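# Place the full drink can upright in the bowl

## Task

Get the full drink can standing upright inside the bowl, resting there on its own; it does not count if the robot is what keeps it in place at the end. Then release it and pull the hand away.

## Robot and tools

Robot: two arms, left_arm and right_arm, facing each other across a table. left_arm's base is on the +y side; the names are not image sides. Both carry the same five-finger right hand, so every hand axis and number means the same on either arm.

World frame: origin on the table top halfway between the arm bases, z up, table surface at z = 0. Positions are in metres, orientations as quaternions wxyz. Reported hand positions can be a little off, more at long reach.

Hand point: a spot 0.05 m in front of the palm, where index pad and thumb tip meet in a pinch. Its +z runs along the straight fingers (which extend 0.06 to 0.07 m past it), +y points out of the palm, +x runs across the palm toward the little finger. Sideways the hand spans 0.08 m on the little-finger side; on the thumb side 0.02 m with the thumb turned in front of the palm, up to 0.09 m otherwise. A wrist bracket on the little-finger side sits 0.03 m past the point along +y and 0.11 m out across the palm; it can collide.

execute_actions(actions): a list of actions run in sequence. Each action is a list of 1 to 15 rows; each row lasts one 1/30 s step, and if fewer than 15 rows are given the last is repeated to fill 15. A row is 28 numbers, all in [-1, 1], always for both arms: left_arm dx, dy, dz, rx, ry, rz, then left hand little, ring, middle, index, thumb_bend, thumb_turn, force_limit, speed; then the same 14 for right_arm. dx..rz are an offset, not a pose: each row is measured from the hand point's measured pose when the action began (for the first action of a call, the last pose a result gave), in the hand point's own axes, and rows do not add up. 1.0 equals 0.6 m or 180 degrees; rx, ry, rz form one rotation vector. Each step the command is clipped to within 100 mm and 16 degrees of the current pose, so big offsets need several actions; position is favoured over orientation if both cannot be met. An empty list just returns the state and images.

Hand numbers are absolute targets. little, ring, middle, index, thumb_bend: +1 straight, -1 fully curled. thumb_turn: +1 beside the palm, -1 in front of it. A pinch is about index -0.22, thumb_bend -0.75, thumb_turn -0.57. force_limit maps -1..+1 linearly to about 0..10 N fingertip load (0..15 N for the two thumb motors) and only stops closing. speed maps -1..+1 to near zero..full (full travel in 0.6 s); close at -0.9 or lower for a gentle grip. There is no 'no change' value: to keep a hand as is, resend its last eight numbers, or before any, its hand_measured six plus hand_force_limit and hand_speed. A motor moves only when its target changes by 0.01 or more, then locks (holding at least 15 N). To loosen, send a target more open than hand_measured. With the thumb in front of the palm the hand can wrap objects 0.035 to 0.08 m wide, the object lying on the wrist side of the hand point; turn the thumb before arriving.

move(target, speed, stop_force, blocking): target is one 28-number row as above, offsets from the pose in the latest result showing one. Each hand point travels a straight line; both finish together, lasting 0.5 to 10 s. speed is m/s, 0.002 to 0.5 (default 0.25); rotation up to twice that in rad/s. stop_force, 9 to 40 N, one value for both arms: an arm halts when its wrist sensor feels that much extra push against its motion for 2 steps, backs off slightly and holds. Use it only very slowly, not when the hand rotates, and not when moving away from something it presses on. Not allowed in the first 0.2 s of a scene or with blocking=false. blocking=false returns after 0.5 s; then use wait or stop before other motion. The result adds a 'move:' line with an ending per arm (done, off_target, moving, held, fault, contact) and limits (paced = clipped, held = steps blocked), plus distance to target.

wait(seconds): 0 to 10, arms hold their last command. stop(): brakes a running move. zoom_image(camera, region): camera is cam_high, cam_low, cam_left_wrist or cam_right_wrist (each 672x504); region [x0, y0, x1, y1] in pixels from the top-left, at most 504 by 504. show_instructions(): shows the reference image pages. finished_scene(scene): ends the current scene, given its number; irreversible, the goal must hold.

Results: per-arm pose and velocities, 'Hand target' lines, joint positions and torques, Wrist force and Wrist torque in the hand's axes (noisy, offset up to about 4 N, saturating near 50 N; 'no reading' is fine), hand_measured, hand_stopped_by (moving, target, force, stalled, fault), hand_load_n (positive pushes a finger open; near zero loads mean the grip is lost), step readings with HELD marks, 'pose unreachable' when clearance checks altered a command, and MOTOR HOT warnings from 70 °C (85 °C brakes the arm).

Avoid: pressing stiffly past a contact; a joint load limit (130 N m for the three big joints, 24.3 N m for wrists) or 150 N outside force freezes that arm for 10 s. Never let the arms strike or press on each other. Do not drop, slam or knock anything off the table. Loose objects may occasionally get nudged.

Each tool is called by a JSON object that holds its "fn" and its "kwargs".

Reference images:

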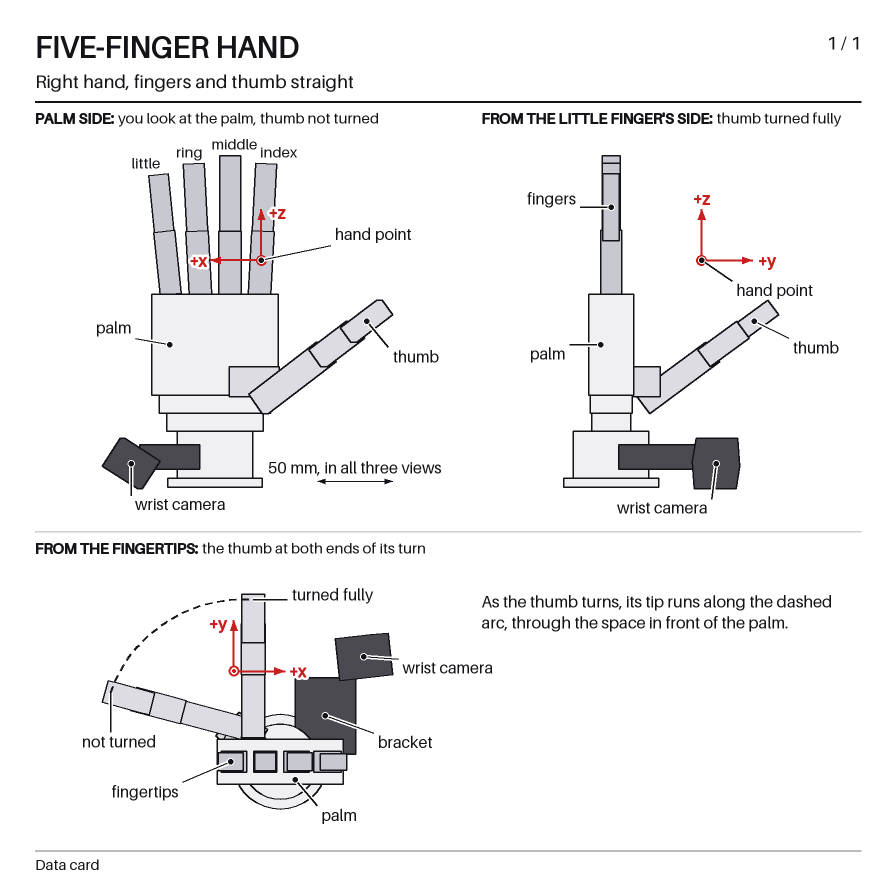

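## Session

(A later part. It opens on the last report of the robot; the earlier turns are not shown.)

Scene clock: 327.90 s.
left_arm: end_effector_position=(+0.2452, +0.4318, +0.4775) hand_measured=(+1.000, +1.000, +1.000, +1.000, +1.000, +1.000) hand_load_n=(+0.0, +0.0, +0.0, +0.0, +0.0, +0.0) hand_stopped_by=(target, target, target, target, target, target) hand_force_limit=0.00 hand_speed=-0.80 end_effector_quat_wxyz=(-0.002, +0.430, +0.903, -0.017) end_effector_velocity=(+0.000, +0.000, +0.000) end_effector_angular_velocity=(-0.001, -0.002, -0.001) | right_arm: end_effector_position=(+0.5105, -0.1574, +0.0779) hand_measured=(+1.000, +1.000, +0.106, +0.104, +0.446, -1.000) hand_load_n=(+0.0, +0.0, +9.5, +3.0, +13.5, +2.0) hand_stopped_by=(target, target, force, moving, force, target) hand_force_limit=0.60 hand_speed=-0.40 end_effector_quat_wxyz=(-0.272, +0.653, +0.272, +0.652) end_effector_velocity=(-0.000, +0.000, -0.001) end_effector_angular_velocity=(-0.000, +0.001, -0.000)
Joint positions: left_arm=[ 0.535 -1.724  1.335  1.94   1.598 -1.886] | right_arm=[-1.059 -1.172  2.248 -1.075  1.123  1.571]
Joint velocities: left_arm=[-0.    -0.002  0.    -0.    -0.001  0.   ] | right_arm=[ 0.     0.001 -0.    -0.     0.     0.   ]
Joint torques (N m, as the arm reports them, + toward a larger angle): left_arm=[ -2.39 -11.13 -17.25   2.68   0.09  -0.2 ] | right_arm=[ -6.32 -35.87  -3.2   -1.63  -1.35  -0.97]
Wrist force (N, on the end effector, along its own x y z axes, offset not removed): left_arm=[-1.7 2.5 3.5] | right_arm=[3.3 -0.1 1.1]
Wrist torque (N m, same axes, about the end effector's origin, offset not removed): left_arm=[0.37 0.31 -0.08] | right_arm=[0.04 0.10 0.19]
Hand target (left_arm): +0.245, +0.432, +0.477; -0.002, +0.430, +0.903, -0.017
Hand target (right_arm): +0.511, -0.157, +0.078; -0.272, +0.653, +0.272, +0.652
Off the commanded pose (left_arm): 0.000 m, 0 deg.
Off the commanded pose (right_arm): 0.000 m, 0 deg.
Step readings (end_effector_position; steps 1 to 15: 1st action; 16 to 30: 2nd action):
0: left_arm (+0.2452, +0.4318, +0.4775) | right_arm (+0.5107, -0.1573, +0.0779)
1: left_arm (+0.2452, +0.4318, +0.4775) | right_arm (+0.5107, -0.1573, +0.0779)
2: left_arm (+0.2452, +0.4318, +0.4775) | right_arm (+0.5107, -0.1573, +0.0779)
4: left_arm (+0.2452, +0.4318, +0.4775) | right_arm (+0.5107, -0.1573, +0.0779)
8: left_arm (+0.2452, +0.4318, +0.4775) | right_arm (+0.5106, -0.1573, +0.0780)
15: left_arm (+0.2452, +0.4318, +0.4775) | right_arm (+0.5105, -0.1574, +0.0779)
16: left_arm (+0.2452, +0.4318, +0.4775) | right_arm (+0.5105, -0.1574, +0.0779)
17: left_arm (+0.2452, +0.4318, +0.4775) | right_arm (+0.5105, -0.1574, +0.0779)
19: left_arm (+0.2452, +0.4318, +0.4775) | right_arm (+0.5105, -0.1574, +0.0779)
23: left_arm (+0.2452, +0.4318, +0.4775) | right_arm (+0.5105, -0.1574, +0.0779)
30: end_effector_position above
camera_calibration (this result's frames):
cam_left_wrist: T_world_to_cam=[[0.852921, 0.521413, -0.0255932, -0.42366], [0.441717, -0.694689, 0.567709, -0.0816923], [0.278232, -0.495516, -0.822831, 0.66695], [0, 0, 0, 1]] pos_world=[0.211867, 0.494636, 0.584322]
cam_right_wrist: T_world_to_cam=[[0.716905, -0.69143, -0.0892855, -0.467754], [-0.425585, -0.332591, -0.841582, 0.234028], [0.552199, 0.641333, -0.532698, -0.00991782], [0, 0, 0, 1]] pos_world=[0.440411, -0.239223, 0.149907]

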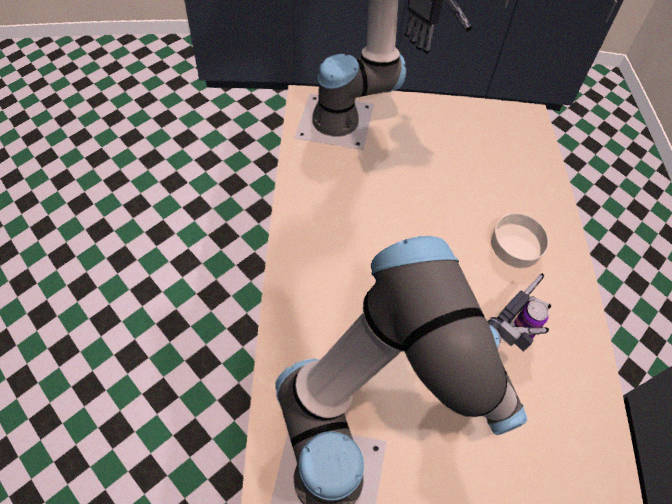

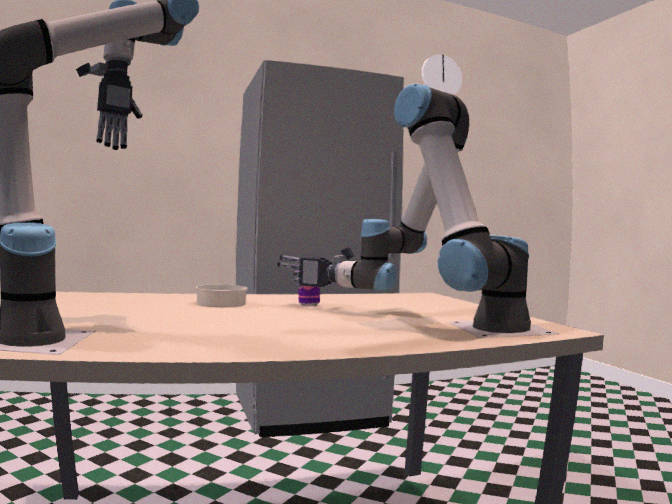

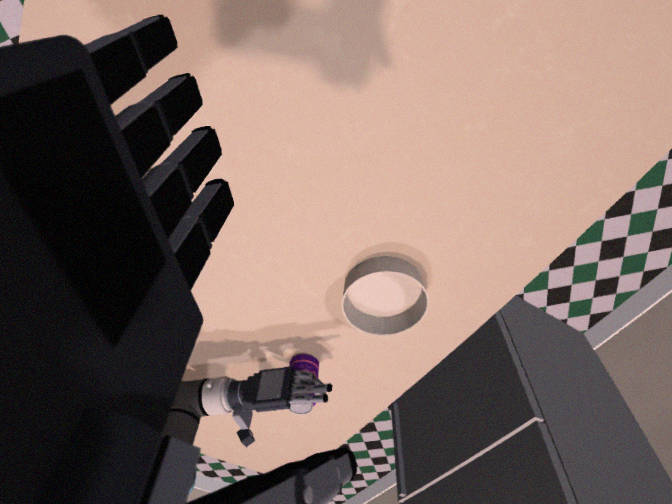

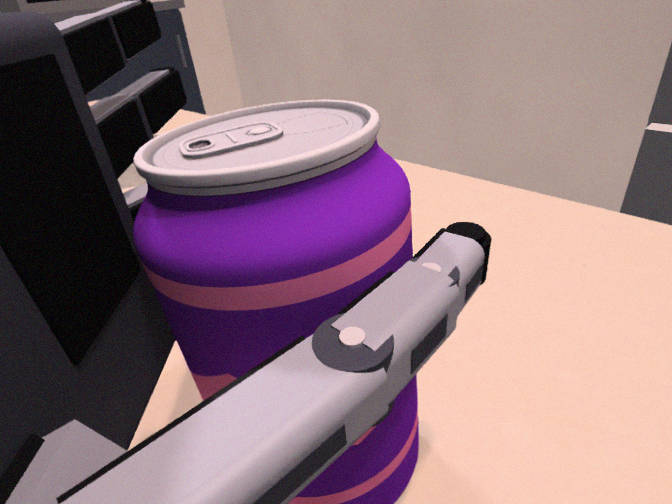

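{"fn": "execute_actions", "kwargs": {"actions": []}}

Scene clock: 328.83 s.
left_arm: end_effector_position=(+0.2452, +0.4318, +0.4775) hand_measured=(+1.000, +1.000, +1.000, +1.000, +1.000, +1.000) hand_load_n=(+0.0, +0.0, +0.0, +0.0, +0.0, +0.0) hand_stopped_by=(target, target, target, target, target, target) hand_force_limit=0.00 hand_speed=-0.80 end_effector_quat_wxyz=(-0.002, +0.430, +0.903, -0.017) end_effector_velocity=(-0.000, +0.000, +0.000) end_effector_angular_velocity=(+0.000, -0.000, +0.001) | right_arm: end_effector_position=(+0.5105, -0.1574, +0.0779) hand_measured=(+1.000, +1.000, +0.108, +0.076, +0.454, -1.000) hand_load_n=(+0.0, +0.0, +5.0, +11.0, +15.0, +0.5) hand_stopped_by=(target, target, force, force, force, target) hand_force_limit=0.60 hand_speed=-0.40 end_effector_quat_wxyz=(-0.272, +0.653, +0.272, +0.652) end_effector_velocity=(-0.000, +0.001, +0.001) end_effector_angular_velocity=(+0.000, -0.001, +0.001)
Joint positions: left_arm=[ 0.535 -1.724  1.335  1.94   1.598 -1.886] | right_arm=[-1.059 -1.172  2.248 -1.075  1.123  1.571]
Joint velocities: left_arm=[-0.    -0.001  0.001  0.    -0.    -0.001] | right_arm=[ 0.002 -0.001 -0.     0.     0.001 -0.   ]
Joint torques (N m, as the arm reports them, + toward a larger angle): left_arm=[ -2.28 -10.82 -17.14   2.72   0.17  -0.13] | right_arm=[ -1.49 -31.89  -6.97   0.86  -1.27  -0.98]
Wrist force (N, on the end effector, along its own x y z axes, offset not removed): left_arm=[-1.4 1.4 2.9] | right_arm=[4.5 -0.1 -1.0]
Wrist torque (N m, same axes, about the end effector's origin, offset not removed): left_arm=[0.14 0.33 -0.19] | right_arm=[0.23 -0.20 0.36]
Hand target (left_arm): +0.245, +0.432, +0.477; -0.002, +0.430, +0.903, -0.017
Hand target (right_arm): +0.511, -0.157, +0.078; -0.272, +0.653, +0.272, +0.652
Off the commanded pose (left_arm): 0.000 m, 0 deg.
Off the commanded pose (right_arm): 0.000 m, 0 deg.
camera_calibration (this result's frames):
cam_left_wrist: T_world_to_cam=[[0.852921, 0.521413, -0.0255931, -0.42366], [0.441717, -0.694689, 0.567709, -0.0816923], [0.278232, -0.495516, -0.822831, 0.66695], [0, 0, 0, 1]] pos_world=[0.211867, 0.494636, 0.584322]
cam_right_wrist: T_world_to_cam=[[0.7169, -0.691431, -0.089314, -0.467747], [-0.425636, -0.332609, -0.84155, 0.234031], [0.552167, 0.641322, -0.532745, -0.00990166], [0, 0, 0, 1]] pos_world=[0.440407, -0.239224, 0.149897]

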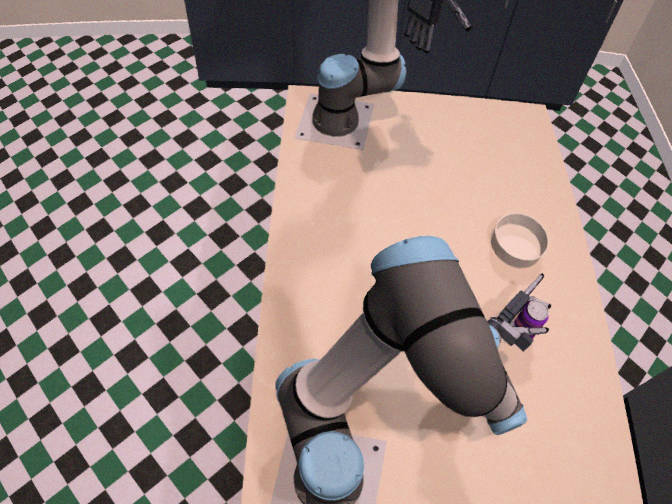

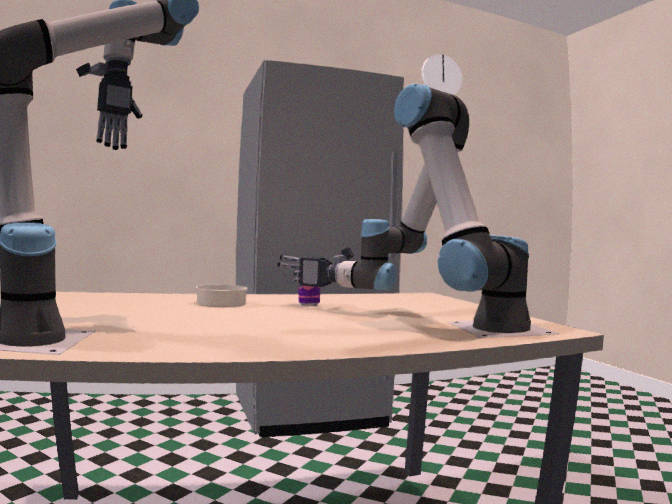

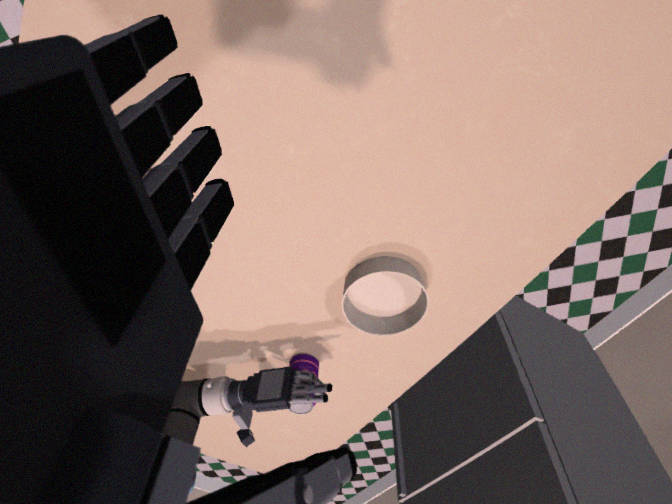

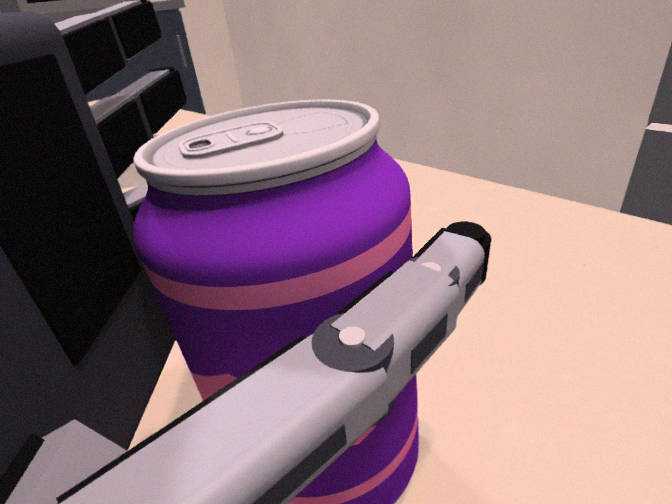

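{"fn": "zoom_image", "kwargs": {"camera": "cam_high", "region": [470, 195, 580, 355]}}

Region (470, 195, 580, 355) of cam_high's 672x504 image, scaled by 3.150, with more detail than that image has; it fills the left 346 columns of this view, and the rest is white.

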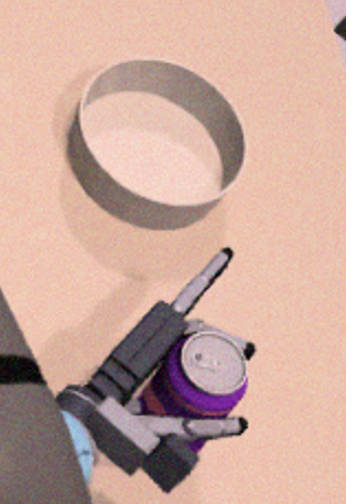

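{"fn": "move", "kwargs": {"target": [0,0,0,0,0,0, 1,1,1,1,1,1,0,-0.8, 0.1868,-0.2792,0.3393,0,0,0, 1,1,-1,-1,-1,-1,0.6,-0.4], "speed": 0.3}}

Scene clock: 358.87 s.
left_arm: end_effector_position=(+0.2452, +0.4318, +0.4775) hand_measured=(+1.000, +1.000, +1.000, +1.000, +1.000, +1.000) hand_load_n=(+0.0, +0.0, +0.0, +0.0, +0.0, +0.0) hand_stopped_by=(target, target, target, target, target, target) hand_force_limit=0.00 hand_speed=-0.80 end_effector_quat_wxyz=(-0.002, +0.430, +0.903, -0.017) end_effector_velocity=(+0.000, -0.000, +0.000) end_effector_angular_velocity=(-0.000, +0.000, +0.002) | right_arm: end_effector_position=(+0.5352, +0.1051, +0.1898) hand_measured=(+1.000, +1.000, +0.108, +0.076, +0.454, -1.000) hand_load_n=(+0.0, +0.0, +5.0, +11.0, +15.0, +1.0) hand_stopped_by=(target, target, force, force, force, target) hand_force_limit=0.60 hand_speed=-0.40 end_effector_quat_wxyz=(-0.272, +0.653, +0.272, +0.652) end_effector_velocity=(+0.000, +0.002, -0.000) end_effector_angular_velocity=(-0.002, +0.002, -0.001)
Joint positions: left_arm=[ 0.535 -1.724  1.335  1.94   1.598 -1.886] | right_arm=[-0.608 -0.977  1.495 -0.516  1.574  1.572]
Joint velocities: left_arm=[ 0.     0.001 -0.001 -0.     0.    -0.002] | right_arm=[ 0.003  0.005 -0.009  0.007  0.004  0.   ]
Joint torques (N m, as the arm reports them, + toward a larger angle): left_arm=[ -2.13 -11.52 -16.68   2.7    0.17  -0.15] | right_arm=[  8.82 -43.56 -36.19  -0.97   2.8   -0.1 ]
Wrist force (N, on the end effector, along its own x y z axes, offset not removed): left_arm=[-2.4 1.0 2.6] | right_arm=[-5.6 0.0 0.7]
Wrist torque (N m, same axes, about the end effector's origin, offset not removed): left_arm=[0.12 0.43 -0.20] | right_arm=[0.10 0.22 0.00]
Hand target (left_arm): +0.245, +0.432, +0.477; -0.002, +0.430, +0.903, -0.017
Hand target (right_arm): +0.535, +0.105, +0.190; -0.272, +0.653, +0.272, +0.652
Off the commanded pose (left_arm): 0.000 m, 0 deg.
Off the commanded pose (right_arm): 0.000 m, 0 deg.
move: done
camera_calibration (this result's frames):
cam_left_wrist: T_world_to_cam=[[0.852921, 0.521413, -0.0255931, -0.42366], [0.441717, -0.694689, 0.567709, -0.0816925], [0.278232, -0.495516, -0.822831, 0.66695], [0, 0, 0, 1]] pos_world=[0.211867, 0.494636, 0.584322]
cam_right_wrist: T_world_to_cam=[[0.716982, -0.691272, -0.0898888, -0.293975], [-0.425748, -0.332136, -0.841679, 0.426031], [0.551974, 0.641739, -0.532444, -0.132251], [0, 0, 0, 1]] pos_world=[0.465156, 0.0231539, 0.26174]

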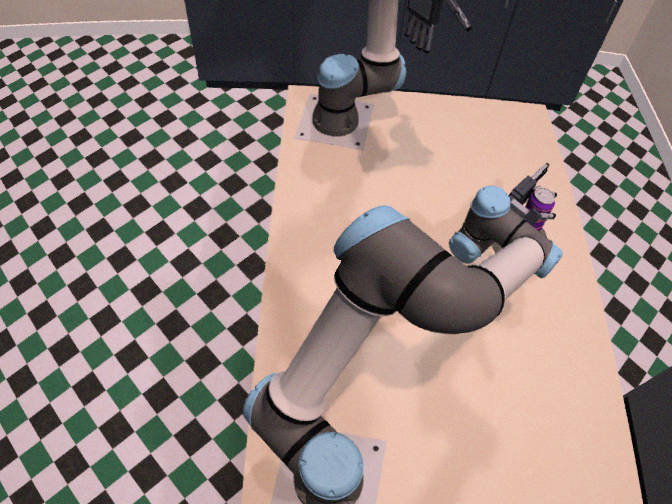

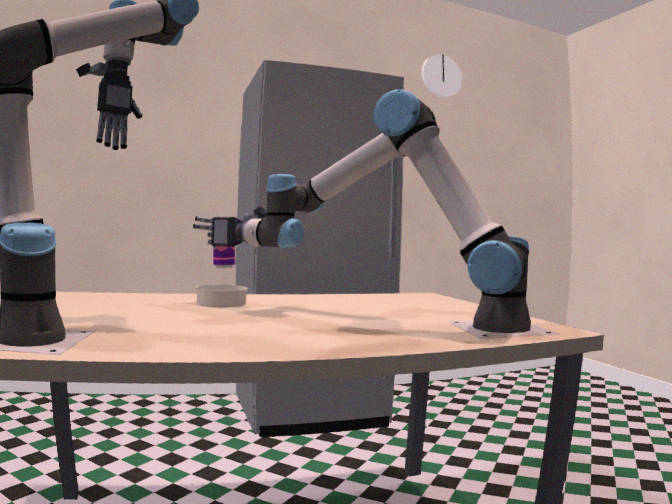

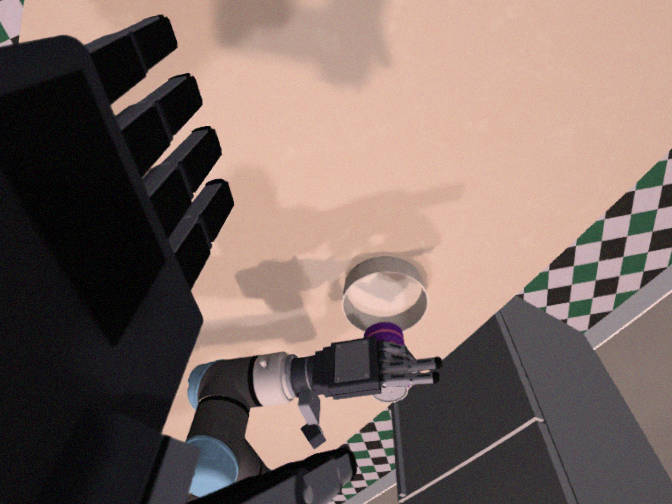

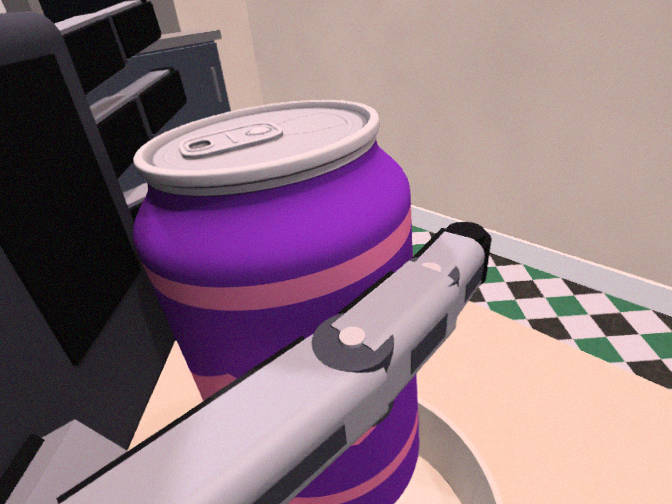

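{"fn": "zoom_image", "kwargs": {"camera": "cam_low", "region": [170, 200, 310, 320]}}

{"fn": "zoom_image", "kwargs": {"camera": "cam_left_wrist", "region": [310, 240, 470, 420]}}

Region (170, 200, 310, 320) of cam_low's 672x504 image, scaled by 3.600, with more detail than that image has; it fills the top 432 rows of this view, and the rest is white.

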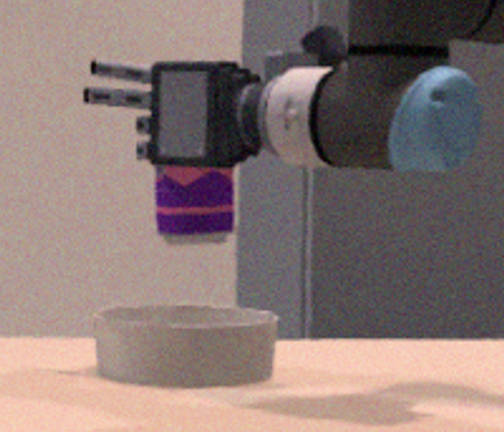

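Region (310, 240, 470, 420) of cam_left_wrist's 672x504 image, scaled by 2.800, with more detail than that image has.

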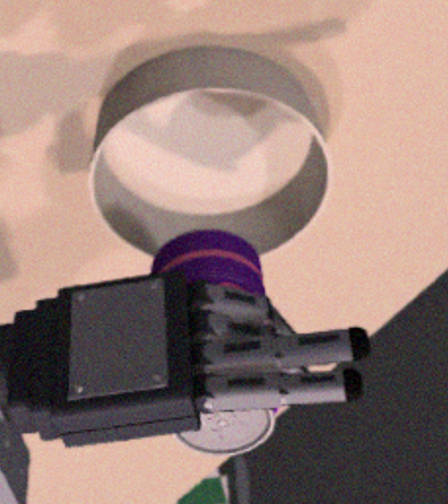

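{"fn": "move", "kwargs": {"target": [0,0,0,0,0,0, 1,1,1,1,1,1,0,-0.8, -0.16,0,0,0,0,0, 1,1,-1,-1,-1,-1,0.6,-0.4], "speed": 0.22}}

{"fn": "move", "kwargs": {"target": [0,0,0,0,0,0, 1,1,1,1,1,1,0,-0.8, -0.03,0,0,0,0,0, 1,1,-1,-1,-1,-1,0.6,-0.4], "speed": 0.015, "stop_force": 9}}

Scene clock: 376.57 s.
left_arm: end_effector_position=(+0.2452, +0.4318, +0.4775) hand_measured=(+1.000, +1.000, +1.000, +1.000, +1.000, +1.000) hand_load_n=(+0.0, +0.0, +0.0, +0.0, +0.0, +0.0) hand_stopped_by=(target, target, target, target, target, target) hand_force_limit=0.00 hand_speed=-0.80 end_effector_quat_wxyz=(-0.002, +0.430, +0.903, -0.017) end_effector_velocity=(+0.000, +0.001, +0.001) end_effector_angular_velocity=(-0.002, -0.002, +0.000) | right_arm: end_effector_position=(+0.5349, +0.1050, +0.0940) hand_measured=(+1.000, +1.000, +0.108, +0.076, +0.454, -1.000) hand_load_n=(+0.0, +0.0, +4.5, +11.0, +15.0, +1.0) hand_stopped_by=(target, target, force, force, force, target) hand_force_limit=0.60 hand_speed=-0.40 end_effector_quat_wxyz=(-0.272, +0.653, +0.272, +0.652) end_effector_velocity=(+0.001, -0.000, -0.002) end_effector_angular_velocity=(-0.001, -0.002, -0.001)
Joint positions: left_arm=[ 0.535 -1.724  1.335  1.94   1.598 -1.886] | right_arm=[-0.608 -0.847  1.559 -0.71   1.575  1.572]
Joint velocities: left_arm=[ 0.    -0.002 -0.001  0.    -0.001 -0.   ] | right_arm=[-0.     0.004  0.    -0.004  0.001 -0.002]
Joint torques (N m, as the arm reports them, + toward a larger angle): left_arm=[ -2.53 -10.94 -16.51   2.59   0.17  -0.01] | right_arm=[  8.56 -44.65 -12.27  -3.56  -2.11  -1.95]
Wrist force (N, on the end effector, along its own x y z axes, offset not removed): left_arm=[0.1 1.1 2.5] | right_arm=[-3.4 -0.4 0.0]
Wrist torque (N m, same axes, about the end effector's origin, offset not removed): left_arm=[0.08 0.04 -0.07] | right_arm=[0.05 0.10 0.04]
Hand target (left_arm): +0.245, +0.432, +0.477; -0.002, +0.430, +0.903, -0.017
Hand target (right_arm): +0.535, +0.105, +0.094; -0.272, +0.653, +0.272, +0.652
Off the commanded pose (left_arm): 0.000 m, 0 deg.
Off the commanded pose (right_arm): 0.000 m, 0 deg.
move: done
camera_calibration (this result's frames):
cam_left_wrist: T_world_to_cam=[[0.85292, 0.521413, -0.025593, -0.423661], [0.441717, -0.694689, 0.567709, -0.0816922], [0.278232, -0.495515, -0.822831, 0.66695], [0, 0, 0, 1]] pos_world=[0.211867, 0.494636, 0.584322]
cam_right_wrist: T_world_to_cam=[[0.71693, -0.691324, -0.0899034, -0.302367], [-0.425816, -0.332137, -0.841645, 0.345276], [0.551989, 0.641683, -0.532496, -0.183041], [0, 0, 0, 1]] pos_world=[0.464837, 0.0230996, 0.165947]

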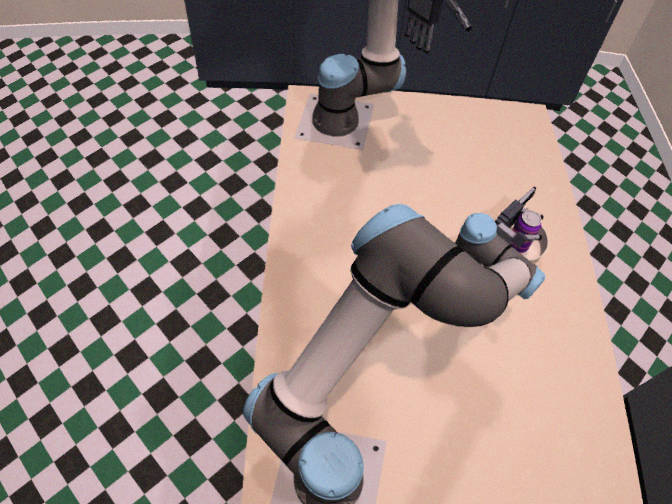

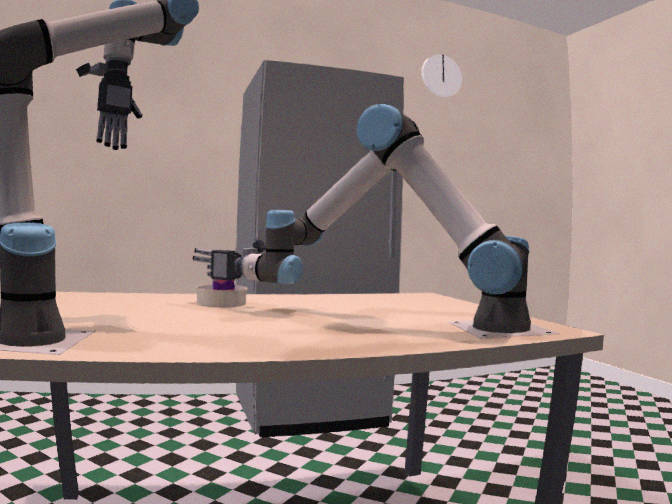

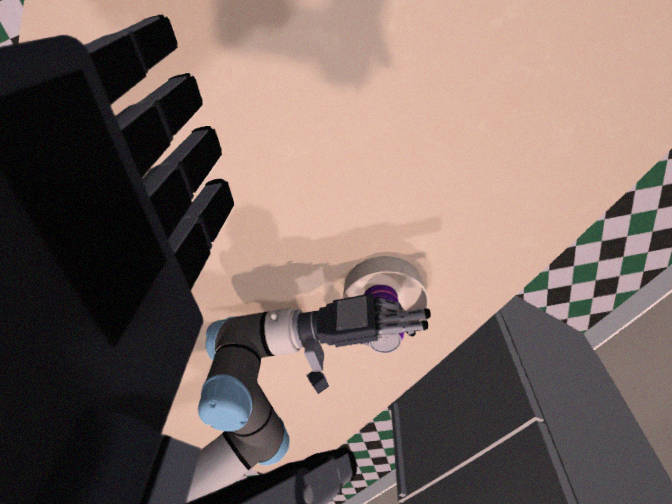

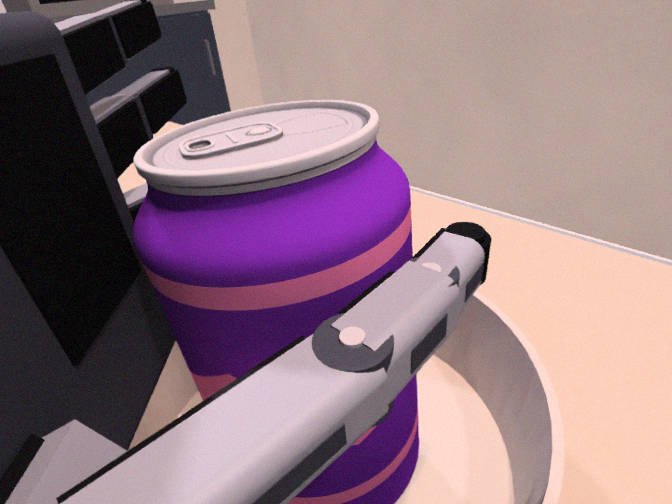

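Scene clock: 377.77 s.
left_arm: end_effector_position=(+0.2452, +0.4318, +0.4775) hand_measured=(+1.000, +1.000, +1.000, +1.000, +1.000, +1.000) hand_load_n=(+0.0, +0.0, +0.0, +0.0, +0.0, +0.0) hand_stopped_by=(target, target, target, target, target, target) hand_force_limit=0.00 hand_speed=-0.80 end_effector_quat_wxyz=(-0.002, +0.430, +0.903, -0.017) end_effector_velocity=(+0.000, -0.000, -0.001) end_effector_angular_velocity=(+0.003, +0.001, -0.001) | right_arm: end_effector_position=(+0.5348, +0.1050, +0.0818) hand_measured=(+1.000, +1.000, +0.108, +0.076, +0.454, -1.000) hand_load_n=(+0.0, +0.0, +4.0, +10.0, +15.5, -4.0) hand_stopped_by=(target, target, force, force, force, target) hand_force_limit=0.60 hand_speed=-0.40 end_effector_quat_wxyz=(-0.272, +0.653, +0.272, +0.652) end_effector_velocity=(-0.001, -0.000, +0.001) end_effector_angular_velocity=(-0.003, +0.004, +0.000)
Joint positions: left_arm=[ 0.535 -1.724  1.335  1.94   1.598 -1.886] | right_arm=[-0.608 -0.828  1.563 -0.733  1.575  1.572]
Joint velocities: left_arm=[ 0.     0.001  0.001  0.    -0.     0.001] | right_arm=[ 0.    -0.005  0.     0.009  0.     0.001]
Joint torques (N m, as the arm reports them, + toward a larger angle): left_arm=[ -1.99 -11.57 -16.9    2.65   0.17  -0.03] | right_arm=[  9.23 -53.46 -12.72   0.75   0.76  -0.3 ]
Wrist force (N, on the end effector, along its own x y z axes, offset not removed): left_arm=[0.1 2.3 2.1] | right_arm=[5.5 1.3 1.1]
Wrist torque (N m, same axes, about the end effector's origin, offset not removed): left_arm=[0.29 0.10 0.04] | right_arm=[-0.21 -0.27 -0.01]
Hand target (left_arm): +0.245, +0.432, +0.477; -0.002, +0.430, +0.903, -0.017
Hand target (right_arm): +0.535, +0.105, +0.082; -0.273, +0.653, +0.272, +0.652
Off the commanded pose (left_arm): 0.000 m, 0 deg.
Off the commanded pose (right_arm): 0.006 m, 0 deg.
move: contact (right_arm)
camera_calibration (this result's frames):
cam_left_wrist: T_world_to_cam=[[0.852921, 0.521413, -0.0255932, -0.42366], [0.441717, -0.694689, 0.567709, -0.0816924], [0.278232, -0.495516, -0.822831, 0.66695], [0, 0, 0, 1]] pos_world=[0.211867, 0.494636, 0.584322]
cam_right_wrist: T_world_to_cam=[[0.716973, -0.691287, -0.0898445, -0.303453], [-0.425812, -0.332254, -0.8416, 0.335024], [0.551936, 0.641662, -0.532575, -0.189424], [0, 0, 0, 1]] pos_world=[0.464774, 0.0230859, 0.15381]

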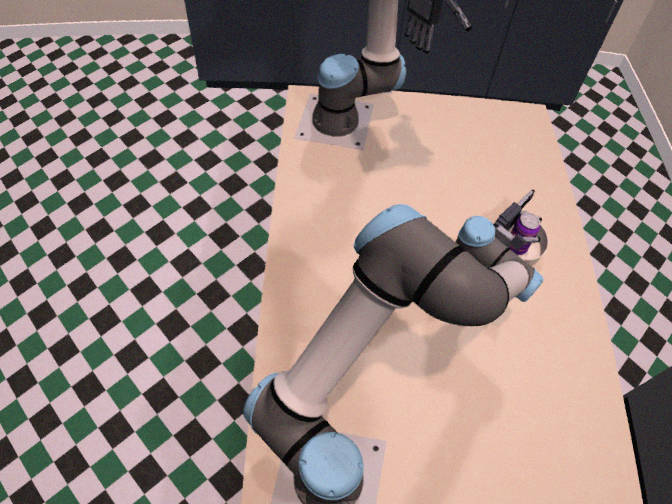

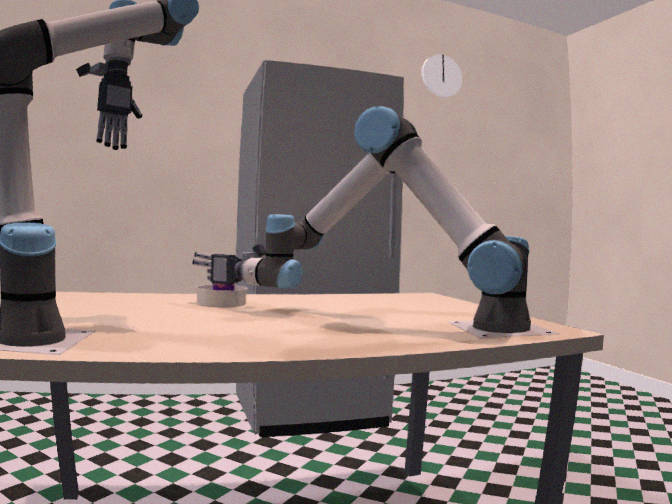

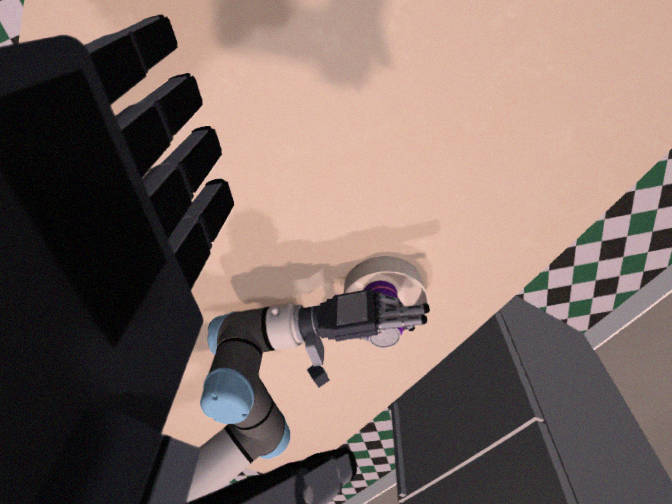

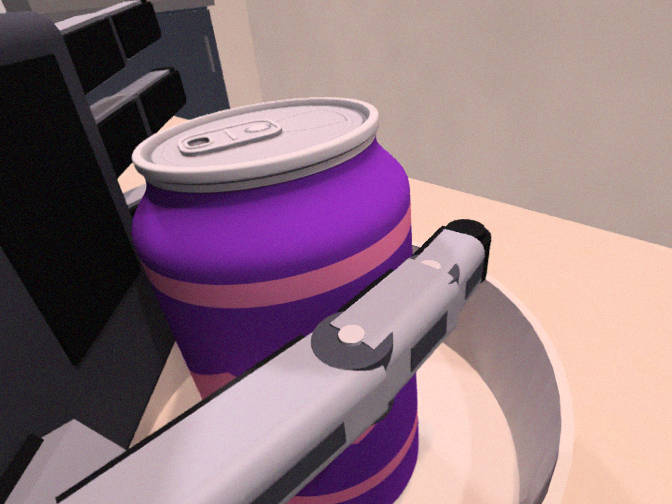

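{"fn": "execute_actions", "kwargs": {"actions": [[[0,0,0,0,0,0, 1,1,1,1,1,1,0,-0.8, 0,0,0,0,0,0, 1,1,1,1,1,-1,0.6,0.3]]]}}

Scene clock: 383.00 s.
left_arm: end_effector_position=(+0.2452, +0.4318, +0.4775) hand_measured=(+1.000, +1.000, +1.000, +1.000, +1.000, +1.000) hand_load_n=(+0.0, +0.0, +0.0, +0.0, +0.0, +0.0) hand_stopped_by=(target, target, target, target, target, target) hand_force_limit=0.00 hand_speed=-0.80 end_effector_quat_wxyz=(-0.002, +0.430, +0.903, -0.017) end_effector_velocity=(-0.000, -0.000, +0.000) end_effector_angular_velocity=(-0.001, +0.000, -0.003) | right_arm: end_effector_position=(+0.5349, +0.1051, +0.0820) hand_measured=(+1.000, +1.000, +0.966, +0.934, +0.990, -1.000) hand_load_n=(+0.0, +0.0, +0.5, +0.5, +0.0, +0.0) hand_stopped_by=(target, target, moving, moving, moving, target) hand_force_limit=0.60 hand_speed=0.30 end_effector_quat_wxyz=(-0.273, +0.653, +0.272, +0.652) end_effector_velocity=(+0.001, -0.001, -0.000) end_effector_angular_velocity=(-0.001, +0.000, -0.004)
Joint positions: left_arm=[ 0.535 -1.724  1.335  1.94   1.598 -1.886] | right_arm=[-0.608 -0.829  1.563 -0.733  1.575  1.572]
Joint velocities: left_arm=[-0.001 -0.001  0.     0.     0.     0.002] | right_arm=[-0.001  0.     0.     0.     0.002 -0.   ]
Joint torques (N m, as the arm reports them, + toward a larger angle): left_arm=[ -2.62 -11.27 -16.96   2.58  -0.01  -0.07] | right_arm=[  5.05 -41.94  -8.1   -2.68   0.6   -1.27]
Wrist force (N, on the end effector, along its own x y z axes, offset not removed): left_arm=[-0.5 1.3 2.0] | right_arm=[-2.0 1.1 -1.1]
Wrist torque (N m, same axes, about the end effector's origin, offset not removed): left_arm=[0.13 0.20 -0.08] | right_arm=[0.40 0.19 0.03]
Hand target (left_arm): +0.245, +0.432, +0.477; -0.002, +0.430, +0.903, -0.017
Hand target (right_arm): +0.535, +0.105, +0.082; -0.272, +0.653, +0.272, +0.652
Off the commanded pose (left_arm): 0.000 m, 0 deg.
Off the commanded pose (right_arm): 0.000 m, 0 deg.
Step readings (end_effector_position):
0: left_arm (+0.2452, +0.4318, +0.4775) | right_arm (+0.5349, +0.1050, +0.0824)
1: left_arm (+0.2452, +0.4318, +0.4775) | right_arm (+0.5349, +0.1050, +0.0824)
2: left_arm (+0.2452, +0.4318, +0.4775) | right_arm (+0.5349, +0.1050, +0.0824)
4: left_arm (+0.2452, +0.4318, +0.4775) | right_arm (+0.5349, +0.1051, +0.0824)
8: left_arm (+0.2452, +0.4318, +0.4775) | right_arm (+0.5349, +0.1051, +0.0821)
15: end_effector_position above
camera_calibration (this result's frames):
cam_left_wrist: T_world_to_cam=[[0.852921, 0.521413, -0.0255931, -0.42366], [0.441717, -0.694689, 0.567709, -0.0816924], [0.278232, -0.495516, -0.822831, 0.66695], [0, 0, 0, 1]] pos_world=[0.211867, 0.494636, 0.584322]
cam_right_wrist: T_world_to_cam=[[0.716989, -0.691263, -0.089901, -0.303442], [-0.425685, -0.332055, -0.841743, 0.335131], [0.552014, 0.64179, -0.53234, -0.189503], [0, 0, 0, 1]] pos_world=[0.464833, 0.023145, 0.153934]

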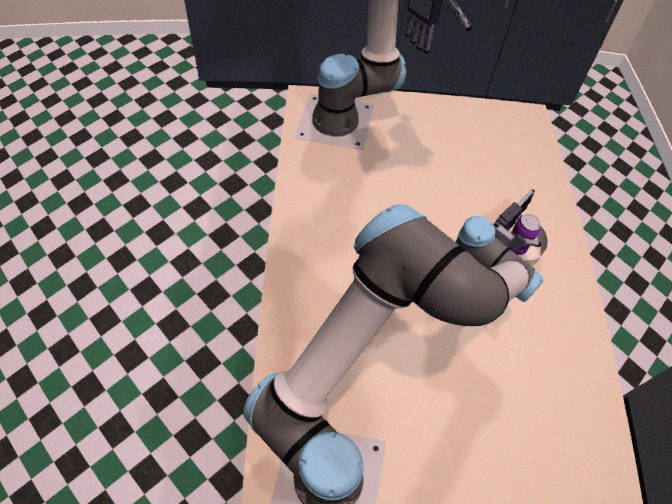

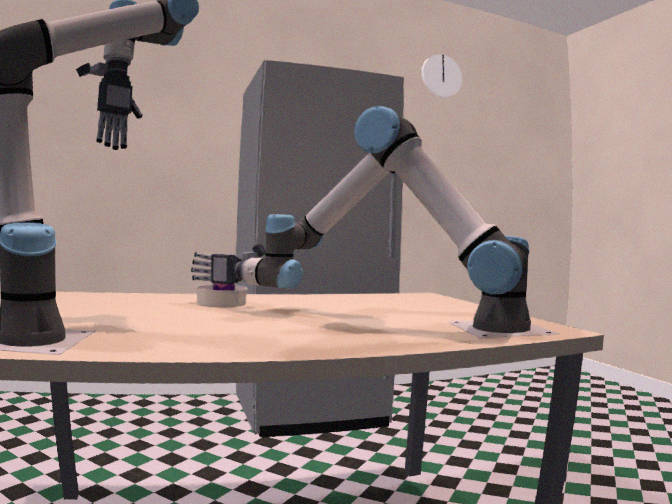

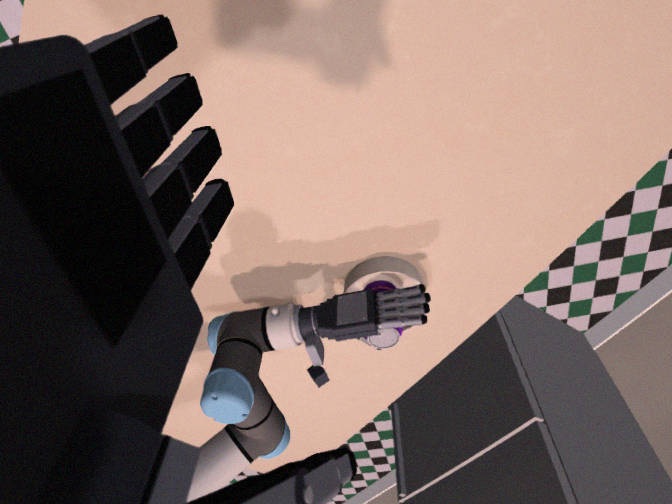

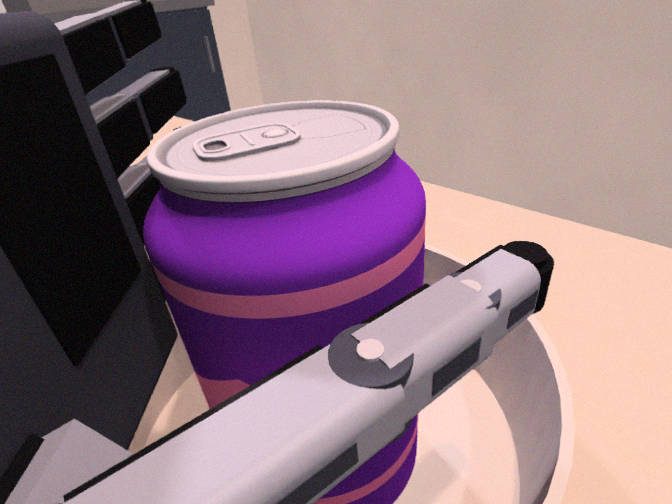

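The can has settled upright in the bowl. Retreating now.

{"fn": "move", "kwargs": {"target": [0,0,0,0,0,0, 1,1,1,1,1,1,0,-0.8, 0.2,-0.05,-0.25,0,0,0, 1,1,1,1,1,-1,0.6,0.3], "speed": 0.3}}

Scene clock: 386.07 s.
left_arm: end_effector_position=(+0.2452, +0.4318, +0.4775) hand_measured=(+1.000, +1.000, +1.000, +1.000, +1.000, +1.000) hand_load_n=(+0.0, +0.0, +0.0, +0.0, +0.0, +0.0) hand_stopped_by=(target, target, target, target, target, target) hand_force_limit=0.00 hand_speed=-0.80 end_effector_quat_wxyz=(-0.002, +0.430, +0.903, -0.017) end_effector_velocity=(-0.000, +0.001, +0.000) end_effector_angular_velocity=(-0.001, -0.000, +0.001) | right_arm: end_effector_position=(+0.4084, +0.0199, +0.2023) hand_measured=(+1.000, +1.000, +1.000, +1.000, +1.000, -1.000) hand_load_n=(+0.0, +0.0, +0.0, +0.0, +0.0, +0.0) hand_stopped_by=(target, target, target, target, target, target) hand_force_limit=0.60 hand_speed=0.30 end_effector_quat_wxyz=(-0.273, +0.653, +0.272, +0.652) end_effector_velocity=(-0.002, -0.001, +0.002) end_effector_angular_velocity=(+0.001, -0.001, +0.000)
Joint positions: left_arm=[ 0.535 -1.724  1.335  1.94   1.598 -1.886] | right_arm=[-0.537 -1.271  1.914 -0.642  1.645  1.573]
Joint velocities: left_arm=[ 0.001 -0.001  0.     0.     0.    -0.   ] | right_arm=[ 0.002 -0.006  0.003  0.002  0.001  0.   ]
Joint torques (N m, as the arm reports them, + toward a larger angle): left_arm=[ -2.31 -10.86 -16.88   2.56   0.1   -0.17] | right_arm=[  8.33 -41.56  -8.58  -0.14   2.58   1.35]
Wrist force (N, on the end effector, along its own x y z axes, offset not removed): left_arm=[-0.3 1.8 2.2] | right_arm=[-0.6 -0.6 -0.8]
Wrist torque (N m, same axes, about the end effector's origin, offset not removed): left_arm=[0.30 0.14 -0.04] | right_arm=[0.12 0.04 -0.11]
Hand target (left_arm): +0.245, +0.432, +0.477; -0.002, +0.430, +0.903, -0.017
Hand target (right_arm): +0.408, +0.020, +0.202; -0.273, +0.653, +0.272, +0.652
Off the commanded pose (left_arm): 0.000 m, 0 deg.
Off the commanded pose (right_arm): 0.000 m, 0 deg.
move: done
camera_calibration (this result's frames):
cam_left_wrist: T_world_to_cam=[[0.852921, 0.521413, -0.0255931, -0.42366], [0.441717, -0.694689, 0.567709, -0.0816924], [0.278232, -0.495516, -0.822831, 0.66695], [0, 0, 0, 1]] pos_world=[0.211867, 0.494636, 0.584322]
cam_right_wrist: T_world_to_cam=[[0.716975, -0.691264, -0.090004, -0.260795], [-0.425758, -0.331998, -0.841729, 0.354318], [0.551976, 0.641818, -0.532346, -0.000973469], [0, 0, 0, 1]] pos_world=[0.338374, -0.0620202, 0.274249]

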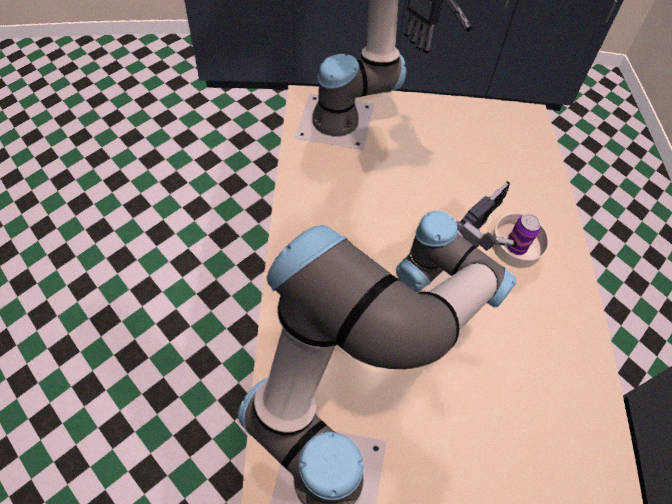

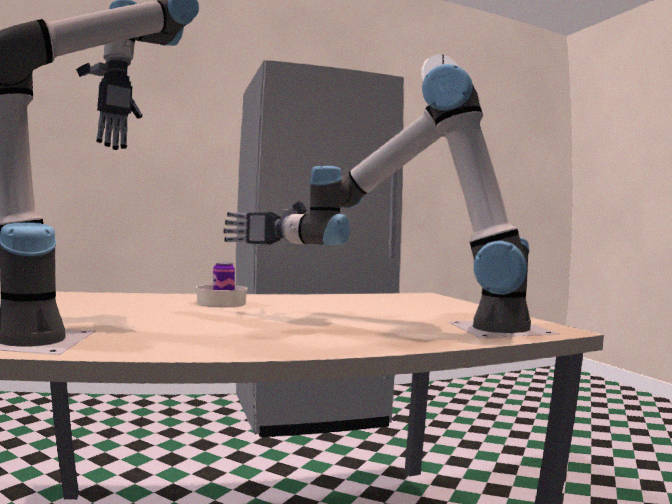

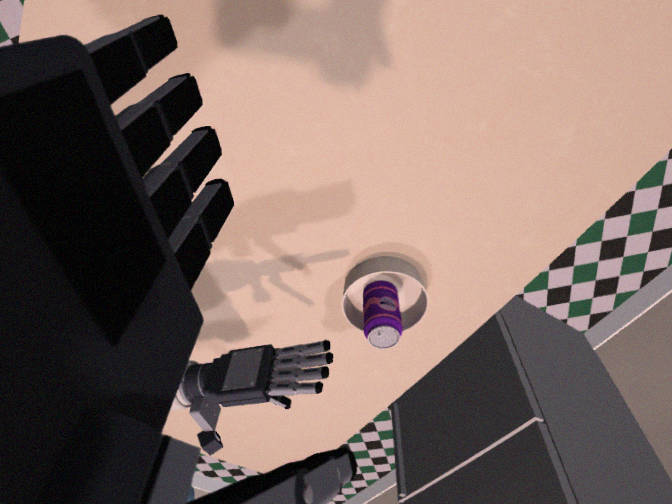

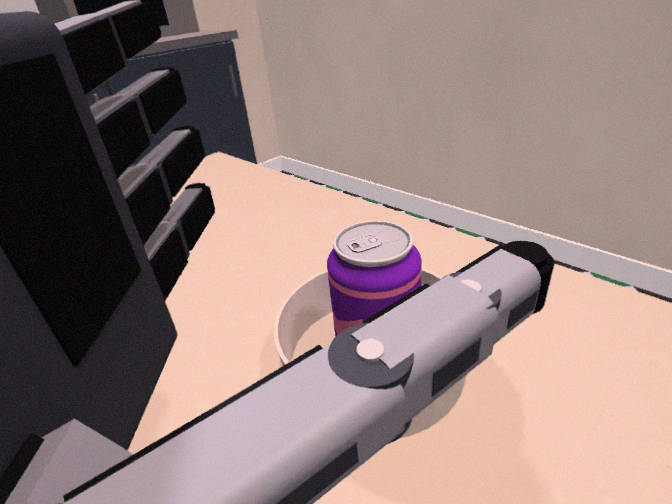

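{"fn": "finished_scene", "kwargs": {"scene": 1}}

The scene is finished: the task was done.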